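# Pour hazelnuts from bowl into jar, set both down

## Task

Move all the hazelnuts out of the small bowl and into the open glass jar (pouring is allowed). Afterwards put the bowl back so it rests directly on the table, either way up. The jar has to finish upright, standing directly on the table. Releasing or dropping the bowl or the jar when there is no support within a few millimetres beneath it means failure. Anything that stays in place only because the robot holds it does not count, so release everything and pull the hands away at the end.

## Robot and tools

Robot: two arms, left_arm and right_arm, each ending in an identical five-finger right hand (so the hands are not mirrored; every hand axis and number means the same on both). Cameras: cam_high (fixed, 896x504), cam_left_wrist and cam_right_wrist (fisheye, 616x616).

Frames. Results report poses in one shared scene frame: origin on the table top midway between the arms, +z up, +x out over the table, left_arm on the +y side. Arm names are not image sides. Positions are in metres, orientation as quaternion wxyz, velocities in m/s and rad/s. Commands, however, are given in each hand point's own axes: +z along the straightened fingers, +y out of the palm, +x across the palm away from the thumb. The hand point sits 0.05 m in front of the palm where index pad and thumb tip meet in a pinch. Open fingers extend 0.06-0.07 m past it along +z; a wrist bracket on the little-finger side protrudes 0.03 m along +y and 0.11 m across the palm and can collide.

The row. Every motion command is one row of 28 numbers, each in [-1, 1], covering both arms even if only one moves: left_arm dx, dy, dz, rx, ry, rz, then left_gripper little, ring, middle, index, thumb_bend, thumb_turn, force_limit, speed, then the same 14 for right_arm/right_gripper. dx..rz are an offset, not a pose: the target is the hand point's pose in the most recent result showing it, shifted along that hand point's own axes (before any such result, and for later calls within one reply, the offset counts from where the robot is when the action begins). 1.0 equals 0.6 m of translation or 180 degrees; rx, ry, rz form a single rotation vector. All zeros therefore drives the arm back to that reference pose; it is not a pause.

Hand numbers are absolute targets. Fingers and thumb_bend: +1 straight, -1 fully curled. thumb_turn: +1 beside the palm, -1 opposite the fingers. A pinch is roughly index -0.22, thumb_bend -0.75, thumb_turn -0.57. force_limit maps -1..+1 to about 0..10 N at the fingertip (0..15 N for the thumb motors) and only limits closing. speed maps -1..+1 to near zero..full (full travel 0.6 s); close at -0.9 or slower for a gentle grip. No value means 'unchanged': to keep a hand as is, resend the last eight numbers used for it, or before any, its hand_measured six values plus hand_force_limit and hand_speed. A motor starts only when its target changes by 0.01 or more, then locks on reaching target or force_limit. A full-hand wrap (thumb turned in front first) holds objects 0.035-0.08 m wide across the palm.

Tools.
execute_actions {actions, pictures}: actions is an empty list (LOOK, returns state with pictures), one action {rows: list of 1-15 rows, steps: 1-15, default 15, at least 4}, or one wait {steps: up to 300}. Each row lasts one control step (1/30 s); the last row repeats if rows are fewer than steps. Each row's offset counts from the same reference, not from the previous row. Commanded poses are clipped per step to within 100 mm and 16 degrees of the measured pose, so far targets need several actions. The last 4 steps run after the result is taken. Pictures come only with an empty list or pictures: true.
move {target, speed, stop_force}: target is one 28-number row as above; each hand point travels a straight line to it, both arms finishing together, in 0.5-10 s. speed is m/s from 0.002 to 0.5 (default 0.25; turning up to twice that in rad/s). stop_force, optional, 13-80 N for both arms: an arm's path ends once its wrist sensor feels that much extra push against its motion; use it slowly, not while rotating, and omit it when lifting off something you press on. Result adds a 'move:' line: done, off_target, moving, held, fault or contact, plus limits such as paced or held, and each hand point's distance from target.
wait {seconds 0-10}: lets time pass without new commands.
zoom_image {camera, region [x0,y0,x1,y1] in pixels, at most 504x504}: a closer look at the latest image.
show_instructions {}: shows the reference image page.
finished_scene {scene}: ends and grades the current scene; irreversible.

Reading results. The state line gives each hand point's pose and velocity; printed positions can be off, more at long reach. Wrist force and torque lines are in the end effector's axes, noisy (offsets up to about 5.5 N), saturating near 100 N. hand_measured, hand_stopped_by (moving, target, force, stalled, fault) and hand_load_n list six motor values in command order; loads near zero mean the grip was lost. 'pose unreachable' or HELD means part of a command was not sent. 'Hand target' shows where each arm is currently driven.

Cautions. Arms are stiff: aiming even slightly past a firm contact can trigger a fault stop (150 N outside force or a joint torque limit stops that arm for 10 s). Touch gently and slowly. Never let the arms, hands or wrists collide or press on each other. Do not release the bowl or jar in mid-air, drop, slam or knock anything off the table, and keep the jar upright. Holding loads heats motors; above 85 °C the arm brakes. Loose objects may occasionally be nudged by outside pushes.

Each tool is called after "Emit:" by a JSON object that holds its "op" and its "data".

## Session

Emit:
{"op": "execute_actions", "data": {"actions": []}}

Scene clock: 0.00 s of 6000.00 s.
left_arm: end_effector_position=(-0.1084, +1.0607, +0.6120) hand_measured=(+1.000, +1.000, +1.000, +1.000, +1.000, +1.000) hand_load_n=(+0.0, +0.0, +0.0, +0.0, +0.0, +0.0) hand_stopped_by=(target, target, target, target, target, target) hand_force_limit=0.00 hand_speed=-0.80 end_effector_quat_wxyz=(+0.031, +0.709, -0.705, -0.008) end_effector_velocity=(+0.000, +0.000, +0.001) end_effector_angular_velocity=(+0.002, -0.001, -0.000) | right_arm: end_effector_position=(+0.2585, -1.1966, +0.5736) hand_measured=(+1.000, +1.000, +1.000, +1.000, +1.000, +1.000) hand_load_n=(+0.0, +0.0, +0.0, +0.0, +0.0, +0.0) hand_stopped_by=(target, target, target, target, target, target) hand_force_limit=0.00 hand_speed=-0.80 end_effector_quat_wxyz=(-0.032, +0.599, +0.800, -0.011) end_effector_velocity=(+0.000, +0.000, -0.000) end_effector_angular_velocity=(+0.000, +0.000, +0.003)
Joint positions: left_arm=[ 1.267 -1.527  1.39   1.754  1.528 -1.871] | right_arm=[-1.825 -1.638  1.549  1.675  1.636 -1.946]
Joint velocities: left_arm=[-0.    -0.001 -0.001 -0.     0.     0.   ] | right_arm=[ 0.     0.    -0.     0.     0.    -0.002]
Wrist force (N, on the end effector, along its own x y z axes, offset not removed): no reading
Wrist torque (N m, same axes, about the end effector's origin, offset not removed): no reading
Hand target (left_arm): -0.108, +1.061, +0.612; +0.031, +0.709, -0.705, -0.008
Hand target (right_arm): +0.259, -1.197, +0.574; -0.032, +0.599, +0.800, -0.011
camera_calibration (this result's frames):
cam_left_wrist: T_world_to_cam=[[-0.997898, 0.0133404, 0.0634215, -0.16489], [0.045853, 0.836901, 0.54543, -1.23268], [-0.0458013, 0.547192, -0.835753, 0.0580886], [0, 0, 0, 1]] pos_world=[-0.105361, 1.00204, 0.731345]
cam_right_wrist: T_world_to_cam=[[0.986574, 0.133667, -0.0938388, -0.0358783], [0.162211, -0.868752, 0.467929, -1.34984], [-0.018976, -0.476868, -0.87877, 0.0637398], [0, 0, 0, 1]] pos_world=[0.255566, -1.13749, 0.684276]

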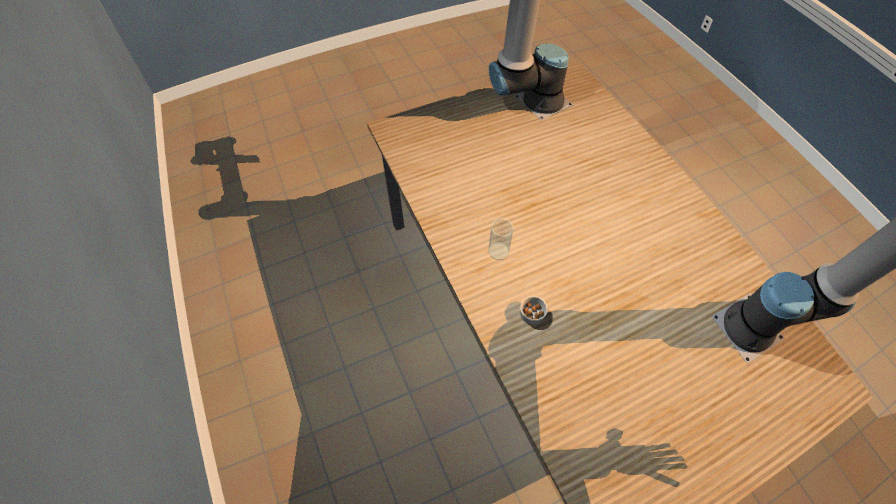

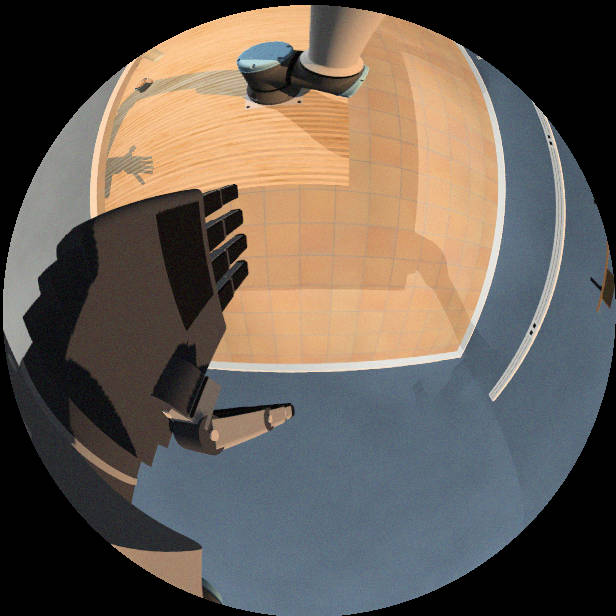

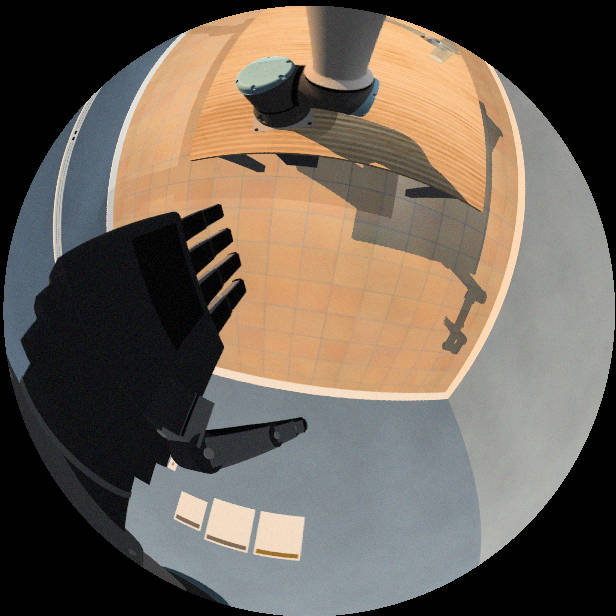

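Emit:
{"op": "move", "data": {"target": [0,0,0,0,0,0,1,1,1,1,1,1,0,-0.8,0.787,0.837,0.19,0,0,0,1,1,1,1,1,-1,0,0], "speed": 0.3}}

Emit:
{"op": "move", "data": {"target": [0,0,0,0,0,0,1,1,1,1,1,1,0,-0.8,0.933,0.2275,0.357,-0.271,0.427,0.2545,1,1,1,1,1,-1,0,0], "speed": 0.25}}

Scene clock: 3.60 s of 6000.00 s.
left_arm: end_effector_position=(-0.1084, +1.0607, +0.6120) hand_measured=(+1.000, +1.000, +1.000, +1.000, +1.000, +1.000) hand_load_n=(+0.0, +0.0, +0.0, +0.0, +0.0, +0.0) hand_stopped_by=(target, target, target, target, target, target) hand_force_limit=0.00 hand_speed=-0.80 end_effector_quat_wxyz=(+0.031, +0.709, -0.705, -0.008) end_effector_velocity=(+0.000, -0.000, -0.001) end_effector_angular_velocity=(-0.001, +0.000, -0.000) | right_arm: end_effector_position=(+0.6002, -0.6009, +0.4499) hand_measured=(+1.000, +1.000, +1.000, +1.000, +1.000, -1.000) hand_load_n=(+0.0, +0.0, +0.0, +0.0, +0.0, +0.0) hand_stopped_by=(target, target, target, target, target, target) hand_force_limit=0.00 hand_speed=0.00 end_effector_quat_wxyz=(-0.032, +0.599, +0.800, -0.011) end_effector_velocity=(+0.001, +0.000, -0.000) end_effector_angular_velocity=(-0.001, +0.001, -0.001)
Joint positions: left_arm=[ 1.267 -1.527  1.39   1.754  1.528 -1.871] | right_arm=[-0.165 -1.52   1.659  1.495  1.55  -0.288]
Joint velocities: left_arm=[-0.     0.     0.002 -0.001  0.    -0.   ] | right_arm=[ 0.002  0.003 -0.003  0.001  0.001  0.003]
Wrist force (N, on the end effector, along its own x y z axes, offset not removed): left_arm=[3.1 -2.6 4.5] | right_arm=[-2.4 -0.3 -0.7]
Wrist torque (N m, same axes, about the end effector's origin, offset not removed): left_arm=[-0.41 -0.50 0.19] | right_arm=[0.17 0.56 -0.05]
Hand target (left_arm): -0.108, +1.061, +0.612; +0.031, +0.709, -0.705, -0.008
Hand target (right_arm): +0.600, -0.601, +0.450; -0.032, +0.599, +0.800, -0.011
Off the commanded pose (left_arm): 0.000 m, 0 deg.
Off the commanded pose (right_arm): 0.001 m, 0 deg.
Kept back: nothing.
move: done
camera_calibration (this result's frames):
cam_left_wrist: T_world_to_cam=[[-0.997898, 0.0133405, 0.0634214, -0.16489], [0.045853, 0.836901, 0.54543, -1.23268], [-0.0458012, 0.547192, -0.835753, 0.0580887], [0, 0, 0, 1]] pos_world=[-0.105361, 1.00204, 0.731345]
cam_right_wrist: T_world_to_cam=[[0.986558, 0.133753, -0.093875, -0.464078], [0.162294, -0.868997, 0.467444, -0.829875], [-0.0190548, -0.476397, -0.879024, 0.246007], [0, 0, 0, 1]] pos_world=[0.597212, -0.54189, 0.560601]

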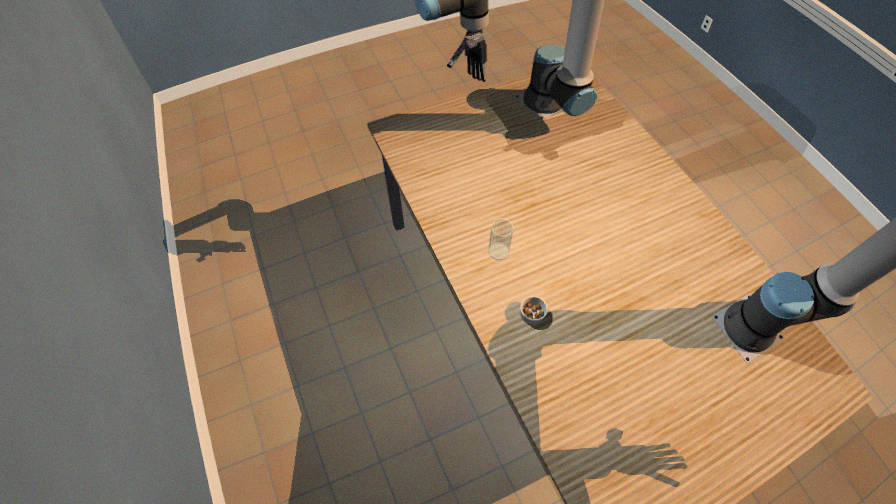

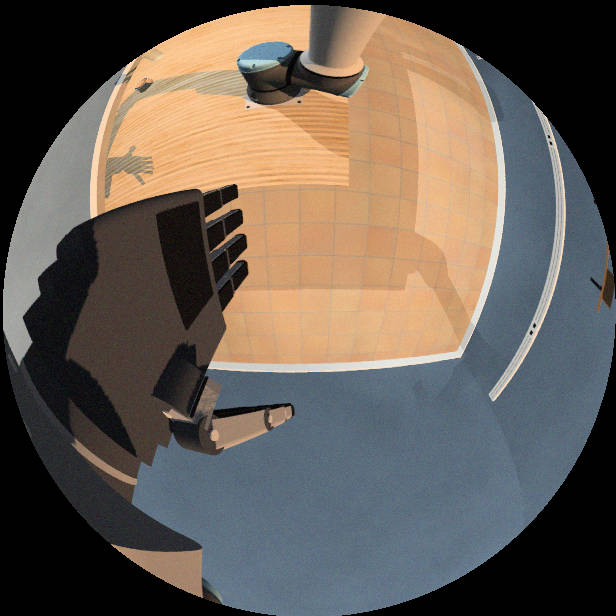

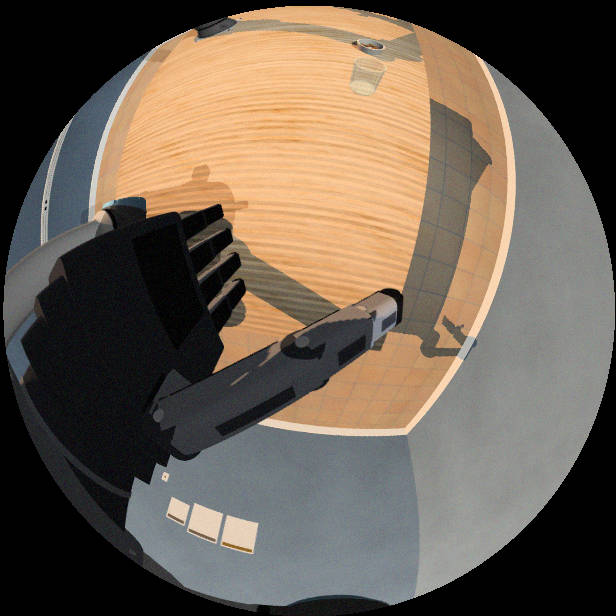

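Scene clock: 7.70 s of 6000.00 s.
left_arm: end_effector_position=(-0.1084, +1.0607, +0.6120) hand_measured=(+1.000, +1.000, +1.000, +1.000, +1.000, +1.000) hand_load_n=(+0.0, +0.0, +0.0, +0.0, +0.0, +0.0) hand_stopped_by=(target, target, target, target, target, target) hand_force_limit=0.00 hand_speed=-0.80 end_effector_quat_wxyz=(+0.031, +0.709, -0.705, -0.008) end_effector_velocity=(+0.000, +0.000, +0.001) end_effector_angular_velocity=(+0.001, -0.000, -0.000) | right_arm: end_effector_position=(+0.5616, -0.0217, +0.2501) hand_measured=(+1.000, +1.000, +1.000, +1.000, +1.000, -1.000) hand_load_n=(+0.0, +0.0, +0.0, +0.0, +0.0, +0.0) hand_stopped_by=(target, target, target, target, target, target) hand_force_limit=0.00 hand_speed=0.00 end_effector_quat_wxyz=(-0.261, +0.675, +0.281, +0.631) end_effector_velocity=(+0.001, +0.001, -0.001) end_effector_angular_velocity=(+0.002, -0.003, -0.004)
Joint positions: left_arm=[ 1.267 -1.527  1.39   1.754  1.528 -1.871] | right_arm=[ 0.731 -1.265  1.916 -0.583  1.678  1.577]
Joint velocities: left_arm=[-0.    -0.    -0.001  0.    -0.    -0.   ] | right_arm=[ 0.002  0.005 -0.002 -0.007  0.007 -0.   ]
Wrist force (N, on the end effector, along its own x y z axes, offset not removed): left_arm=[6.4 -4.7 2.2] | right_arm=[0.5 1.1 0.4]
Wrist torque (N m, same axes, about the end effector's origin, offset not removed): left_arm=[-0.46 -0.96 0.38] | right_arm=[0.34 0.12 0.12]
Hand target (left_arm): -0.108, +1.061, +0.612; +0.031, +0.709, -0.705, -0.008
Hand target (right_arm): +0.562, -0.022, +0.250; -0.261, +0.675, +0.280, +0.631
Off the commanded pose (left_arm): 0.000 m, 0 deg.
Off the commanded pose (right_arm): 0.001 m, 0 deg.
Kept back: nothing.
move: done
camera_calibration (this result's frames):
cam_left_wrist: T_world_to_cam=[[-0.997898, 0.0133405, 0.0634216, -0.16489], [0.0458531, 0.836901, 0.54543, -1.23268], [-0.0458013, 0.547192, -0.835753, 0.0580887], [0, 0, 0, 1]] pos_world=[-0.105361, 1.00204, 0.731345]
cam_right_wrist: T_world_to_cam=[[0.716122, -0.681157, -0.152295, -0.373478], [-0.471054, -0.310645, -0.825596, 0.464388], [0.515051, 0.662967, -0.543321, -0.0135988], [0, 0, 0, 1]] pos_world=[0.493212, -0.101122, 0.31913]

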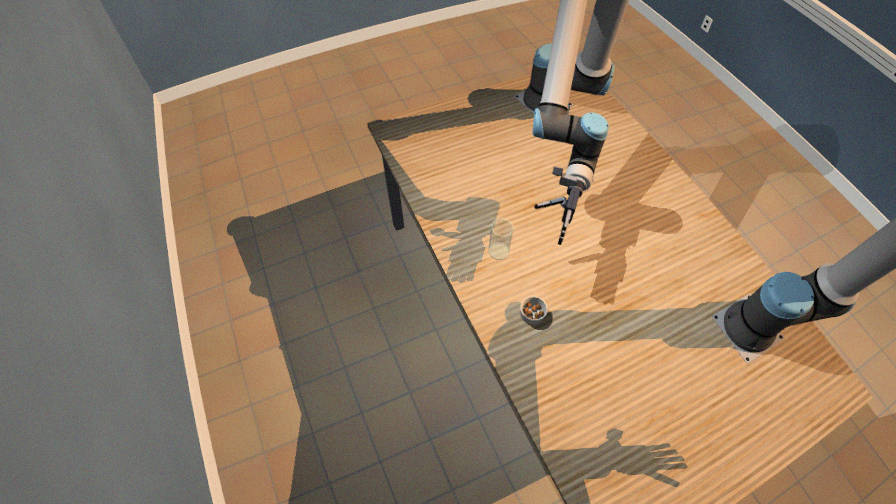

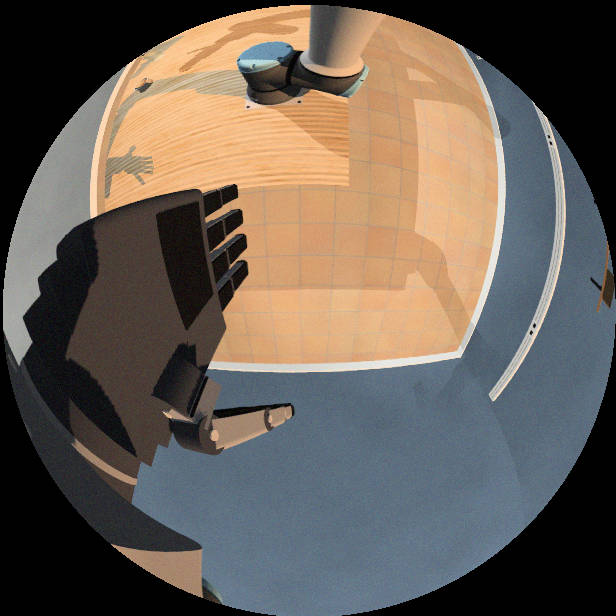

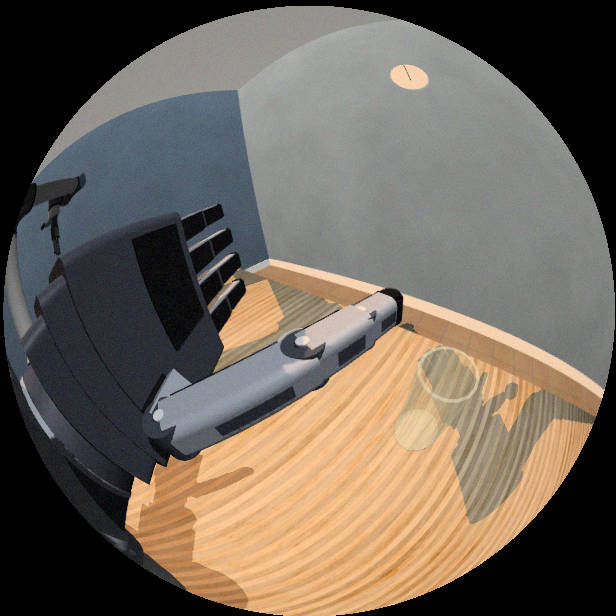

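Emit:
{"op": "move", "data": {"target": [0,0,0,0,0,0,1,1,1,1,1,1,0,-0.8,-0.319,-0.11,0.215,0,0,0,1,1,1,1,1,-1,0,0], "speed": 0.15}}

Emit:
{"op": "move", "data": {"target": [0,0,0,0,0,0,1,1,1,1,1,1,0,-0.8,-0.05,0,0.0035,0,0,0,1,1,1,1,1,-1,0,0], "speed": 0.012, "stop_force": 13}}

Emit:
{"op": "zoom_image", "data": {"camera": "cam_high", "region": [480, 200, 640, 340]}}

Scene clock: 10.03 s of 6000.00 s.
left_arm: end_effector_position=(-0.1084, +1.0607, +0.6120) hand_measured=(+1.000, +1.000, +1.000, +1.000, +1.000, +1.000) hand_load_n=(+0.0, +0.0, +0.0, +0.0, +0.0, +0.0) hand_stopped_by=(target, target, target, target, target, target) hand_force_limit=0.00 hand_speed=-0.80 end_effector_quat_wxyz=(+0.031, +0.709, -0.705, -0.008) end_effector_velocity=(-0.000, +0.000, -0.000) end_effector_angular_velocity=(-0.000, +0.000, -0.000) | right_arm: end_effector_position=(+0.5967, +0.1068, +0.0508) hand_measured=(+1.000, +1.000, +1.000, +1.000, +1.000, -1.000) hand_load_n=(+0.0, +0.0, +0.0, +0.0, +0.0, +0.0) hand_stopped_by=(target, target, target, target, target, target) hand_force_limit=0.00 hand_speed=0.00 end_effector_quat_wxyz=(-0.261, +0.675, +0.281, +0.631) end_effector_velocity=(+0.001, +0.001, -0.000) end_effector_angular_velocity=(+0.001, -0.000, -0.000)
Joint positions: left_arm=[ 1.267 -1.527  1.39   1.754  1.528 -1.871] | right_arm=[ 0.801 -0.866  1.714 -0.778  1.747  1.582]
Joint velocities: left_arm=[ 0.  0.  0. -0. -0.  0.] | right_arm=[ 0.     0.002 -0.003 -0.     0.001  0.001]
Wrist force (N, on the end effector, along its own x y z axes, offset not removed): left_arm=[6.6 -1.7 3.2] | right_arm=[-5.7 1.0 -1.9]
Wrist torque (N m, same axes, about the end effector's origin, offset not removed): left_arm=[0.04 -1.06 0.45] | right_arm=[0.43 1.10 -0.39]
Hand target (left_arm): -0.108, +1.061, +0.612; +0.031, +0.709, -0.705, -0.008
Hand target (right_arm): +0.597, +0.107, +0.051; -0.261, +0.675, +0.281, +0.631
Off the commanded pose (left_arm): 0.000 m, 0 deg.
Off the commanded pose (right_arm): 0.000 m, 0 deg.
Kept back: nothing.
move: done
camera_calibration (this result's frames):
cam_left_wrist: T_world_to_cam=[[-0.997898, 0.0133403, 0.0634215, -0.16489], [0.045853, 0.836901, 0.54543, -1.23268], [-0.0458013, 0.547192, -0.835753, 0.0580886], [0, 0, 0, 1]] pos_world=[-0.105361, 1.00204, 0.731345]
cam_right_wrist: T_world_to_cam=[[0.71613, -0.681147, -0.152305, -0.341391], [-0.471047, -0.310634, -0.825603, 0.356201], [0.515046, 0.662982, -0.543307, -0.225172], [0, 0, 0, 1]] pos_world=[0.528242, 0.0273952, 0.119747]

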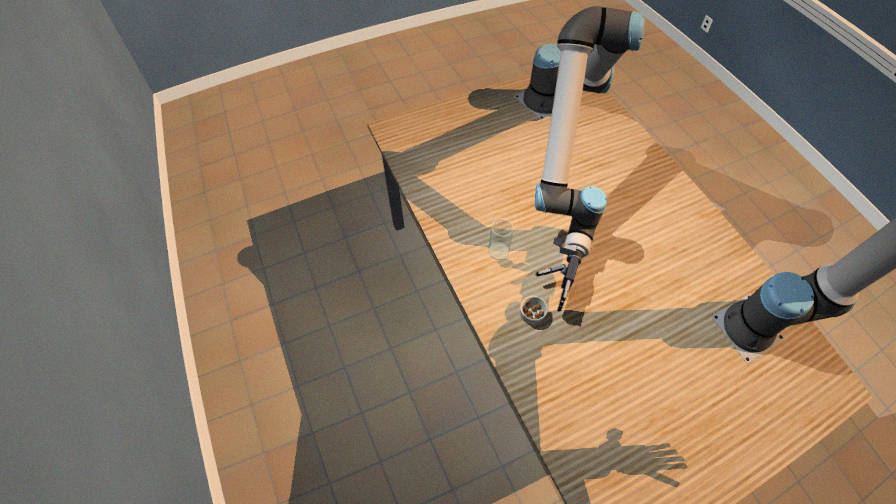

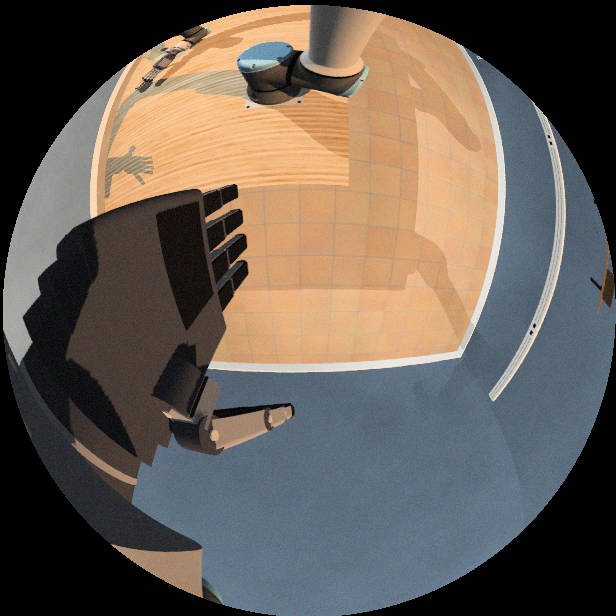

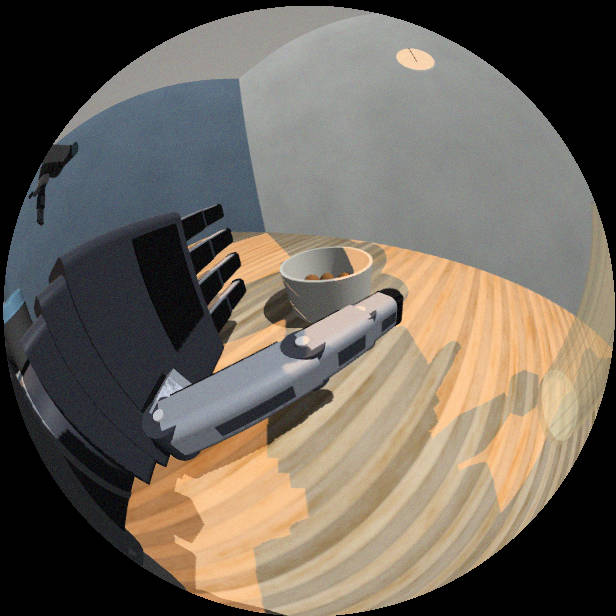

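Scene clock: 12.77 s of 6000.00 s.
left_arm: end_effector_position=(-0.1084, +1.0607, +0.6120) hand_measured=(+1.000, +1.000, +1.000, +1.000, +1.000, +1.000) hand_load_n=(+0.0, +0.0, +0.0, +0.0, +0.0, +0.0) hand_stopped_by=(target, target, target, target, target, target) hand_force_limit=0.00 hand_speed=-0.80 end_effector_quat_wxyz=(+0.031, +0.709, -0.705, -0.008) end_effector_velocity=(+0.000, +0.000, +0.000) end_effector_angular_velocity=(+0.001, -0.000, -0.000) | right_arm: end_effector_position=(+0.5967, +0.1068, +0.0209) hand_measured=(+1.000, +1.000, +1.000, +1.000, +1.000, -1.000) hand_load_n=(+0.0, +0.0, +0.0, +0.0, +0.0, +0.0) hand_stopped_by=(target, target, target, target, target, target) hand_force_limit=0.00 hand_speed=0.00 end_effector_quat_wxyz=(-0.261, +0.675, +0.281, +0.631) end_effector_velocity=(-0.000, -0.000, -0.002) end_effector_angular_velocity=(+0.000, +0.001, +0.000)
Joint positions: left_arm=[ 1.267 -1.527  1.39   1.754  1.528 -1.871] | right_arm=[ 0.801 -0.829  1.715 -0.818  1.747  1.582]
Joint velocities: left_arm=[ 0.    -0.    -0.001 -0.    -0.     0.   ] | right_arm=[ 0.     0.002  0.001 -0.003  0.     0.001]
Wrist force (N, on the end effector, along its own x y z axes, offset not removed): left_arm=[4.8 -0.8 0.1] | right_arm=[-1.1 -1.4 1.5]
Wrist torque (N m, same axes, about the end effector's origin, offset not removed): left_arm=[0.55 -0.55 0.40] | right_arm=[-0.11 0.35 -0.12]
Hand target (left_arm): -0.108, +1.061, +0.612; +0.031, +0.709, -0.705, -0.008
Hand target (right_arm): +0.597, +0.107, +0.021; -0.261, +0.675, +0.281, +0.631
Off the commanded pose (left_arm): 0.000 m, 0 deg.
Off the commanded pose (right_arm): 0.000 m, 0 deg.
Kept back: nothing.
move: done
camera_calibration (this result's frames):
cam_left_wrist: T_world_to_cam=[[-0.997898, 0.0133402, 0.0634214, -0.16489], [0.0458528, 0.836901, 0.54543, -1.23268], [-0.0458013, 0.547192, -0.835753, 0.0580886], [0, 0, 0, 1]] pos_world=[-0.105361, 1.00204, 0.731344]
cam_right_wrist: T_world_to_cam=[[0.716126, -0.681151, -0.152306, -0.345918], [-0.471055, -0.310638, -0.825597, 0.331578], [0.515045, 0.662976, -0.543316, -0.241451], [0, 0, 0, 1]] pos_world=[0.52827, 0.0274544, 0.0898804]

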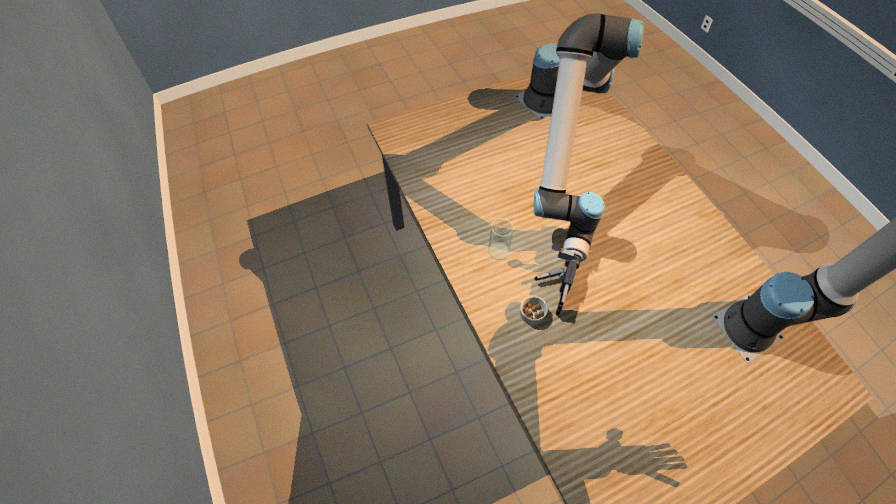

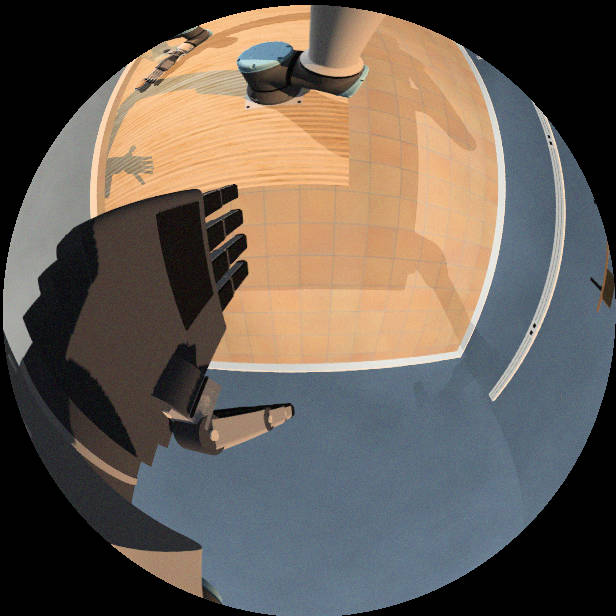

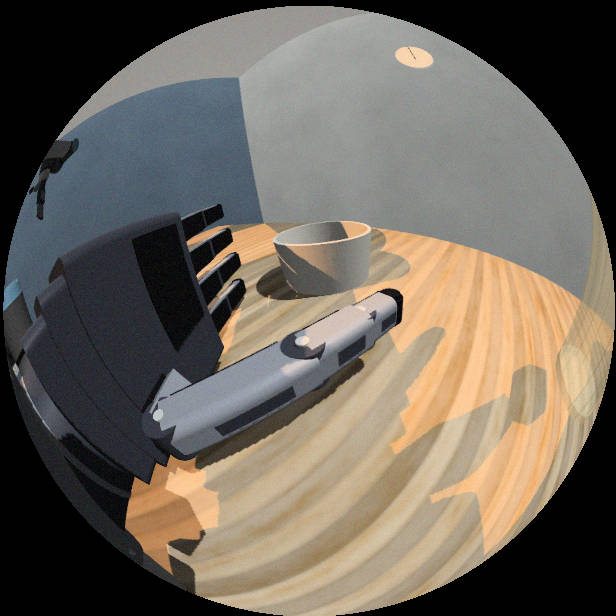

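Region (480, 200, 640, 340) of cam_high's 896x504 image, scaled by 3.150, with more detail than that image has; it fills the top 441 rows of this view, and the rest is white.

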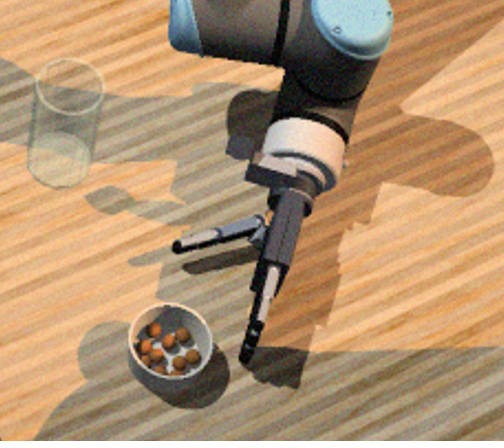

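Emit:
{"op": "move", "data": {"target": [0,0,0,0,0,0,1,1,1,1,1,1,0,-0.8,0.007,0.018,0.11,0,0,0,1,1,1,1,1,-1,0,0], "speed": 0.03}}

Emit:
{"op": "zoom_image", "data": {"camera": "cam_high", "region": [490, 240, 610, 350]}}

Scene clock: 15.60 s of 6000.00 s.
left_arm: end_effector_position=(-0.1084, +1.0607, +0.6120) hand_measured=(+1.000, +1.000, +1.000, +1.000, +1.000, +1.000) hand_load_n=(+0.0, +0.0, +0.0, +0.0, +0.0, +0.0) hand_stopped_by=(target, target, target, target, target, target) hand_force_limit=0.00 hand_speed=-0.80 end_effector_quat_wxyz=(+0.031, +0.709, -0.705, -0.008) end_effector_velocity=(+0.000, -0.000, -0.000) end_effector_angular_velocity=(-0.000, +0.000, -0.001) | right_arm: end_effector_position=(+0.6509, +0.1459, +0.0206) hand_measured=(+1.000, +1.000, +1.000, +1.000, +1.000, -1.000) hand_load_n=(+0.0, +0.0, +0.0, +0.0, +0.0, +0.0) hand_stopped_by=(target, target, target, target, target, target) hand_force_limit=0.00 hand_speed=0.00 end_effector_quat_wxyz=(-0.261, +0.675, +0.281, +0.631) end_effector_velocity=(+0.002, +0.001, -0.001) end_effector_angular_velocity=(-0.001, -0.000, -0.001)
Joint positions: left_arm=[ 1.267 -1.527  1.39   1.754  1.528 -1.871] | right_arm=[ 0.774 -0.765  1.58  -0.746  1.721  1.58 ]
Joint velocities: left_arm=[-0.001 -0.     0.001 -0.    -0.    -0.   ] | right_arm=[-0.002  0.003 -0.004  0.002 -0.001 -0.001]
Wrist force (N, on the end effector, along its own x y z axes, offset not removed): left_arm=[1.3 -3.3 -4.3] | right_arm=[-2.9 -4.3 -1.9]
Wrist torque (N m, same axes, about the end effector's origin, offset not removed): left_arm=[0.14 0.11 0.14] | right_arm=[-0.31 0.61 -0.23]
Hand target (left_arm): -0.108, +1.061, +0.612; +0.031, +0.709, -0.705, -0.008
Hand target (right_arm): +0.651, +0.146, +0.021; -0.261, +0.675, +0.281, +0.631
Off the commanded pose (left_arm): 0.000 m, 0 deg.
Off the commanded pose (right_arm): 0.000 m, 0 deg.
Kept back: nothing.
move: done
camera_calibration (this result's frames):
cam_left_wrist: T_world_to_cam=[[-0.997898, 0.0133404, 0.0634216, -0.16489], [0.045853, 0.836901, 0.54543, -1.23268], [-0.0458013, 0.547192, -0.835753, 0.0580887], [0, 0, 0, 1]] pos_world=[-0.105361, 1.00204, 0.731345]
cam_right_wrist: T_world_to_cam=[[0.716128, -0.681149, -0.152304, -0.358173], [-0.471046, -0.310632, -0.825605, 0.369048], [0.515049, 0.662982, -0.543304, -0.295468], [0, 0, 0, 1]] pos_world=[0.582516, 0.0665588, 0.0896076]

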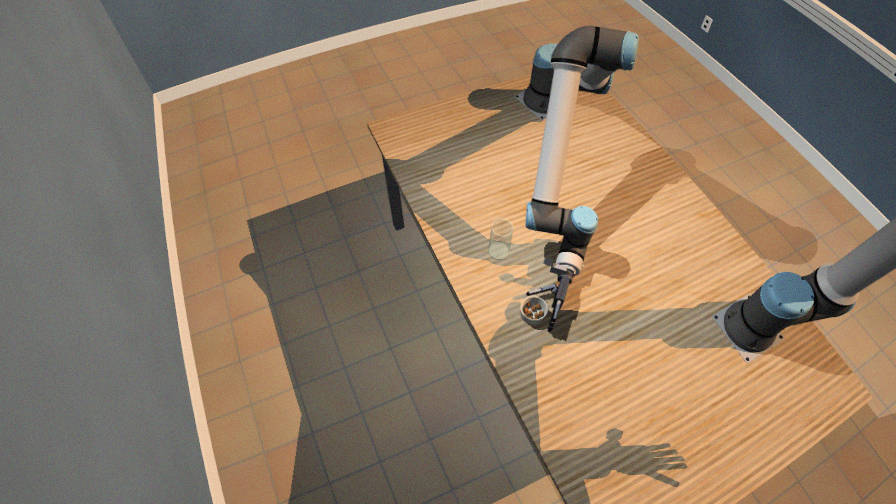

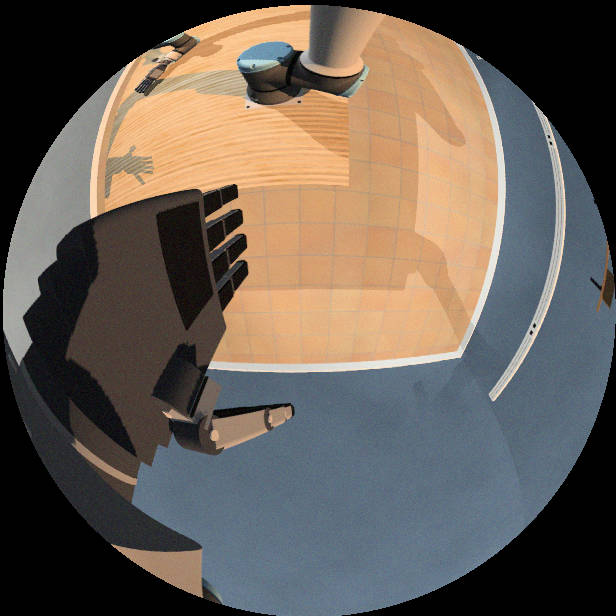

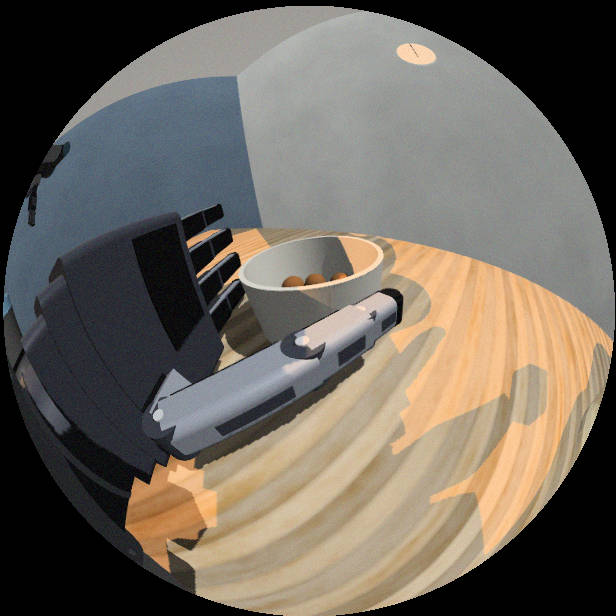

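Region (490, 240, 610, 350) of cam_high's 896x504 image, scaled by 4.200, with more detail than that image has; it fills the top 462 rows of this view, and the rest is white.

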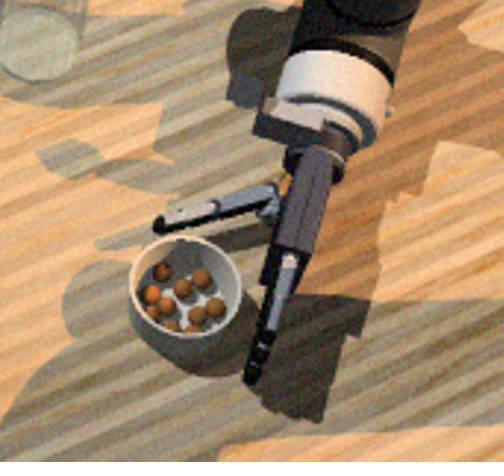

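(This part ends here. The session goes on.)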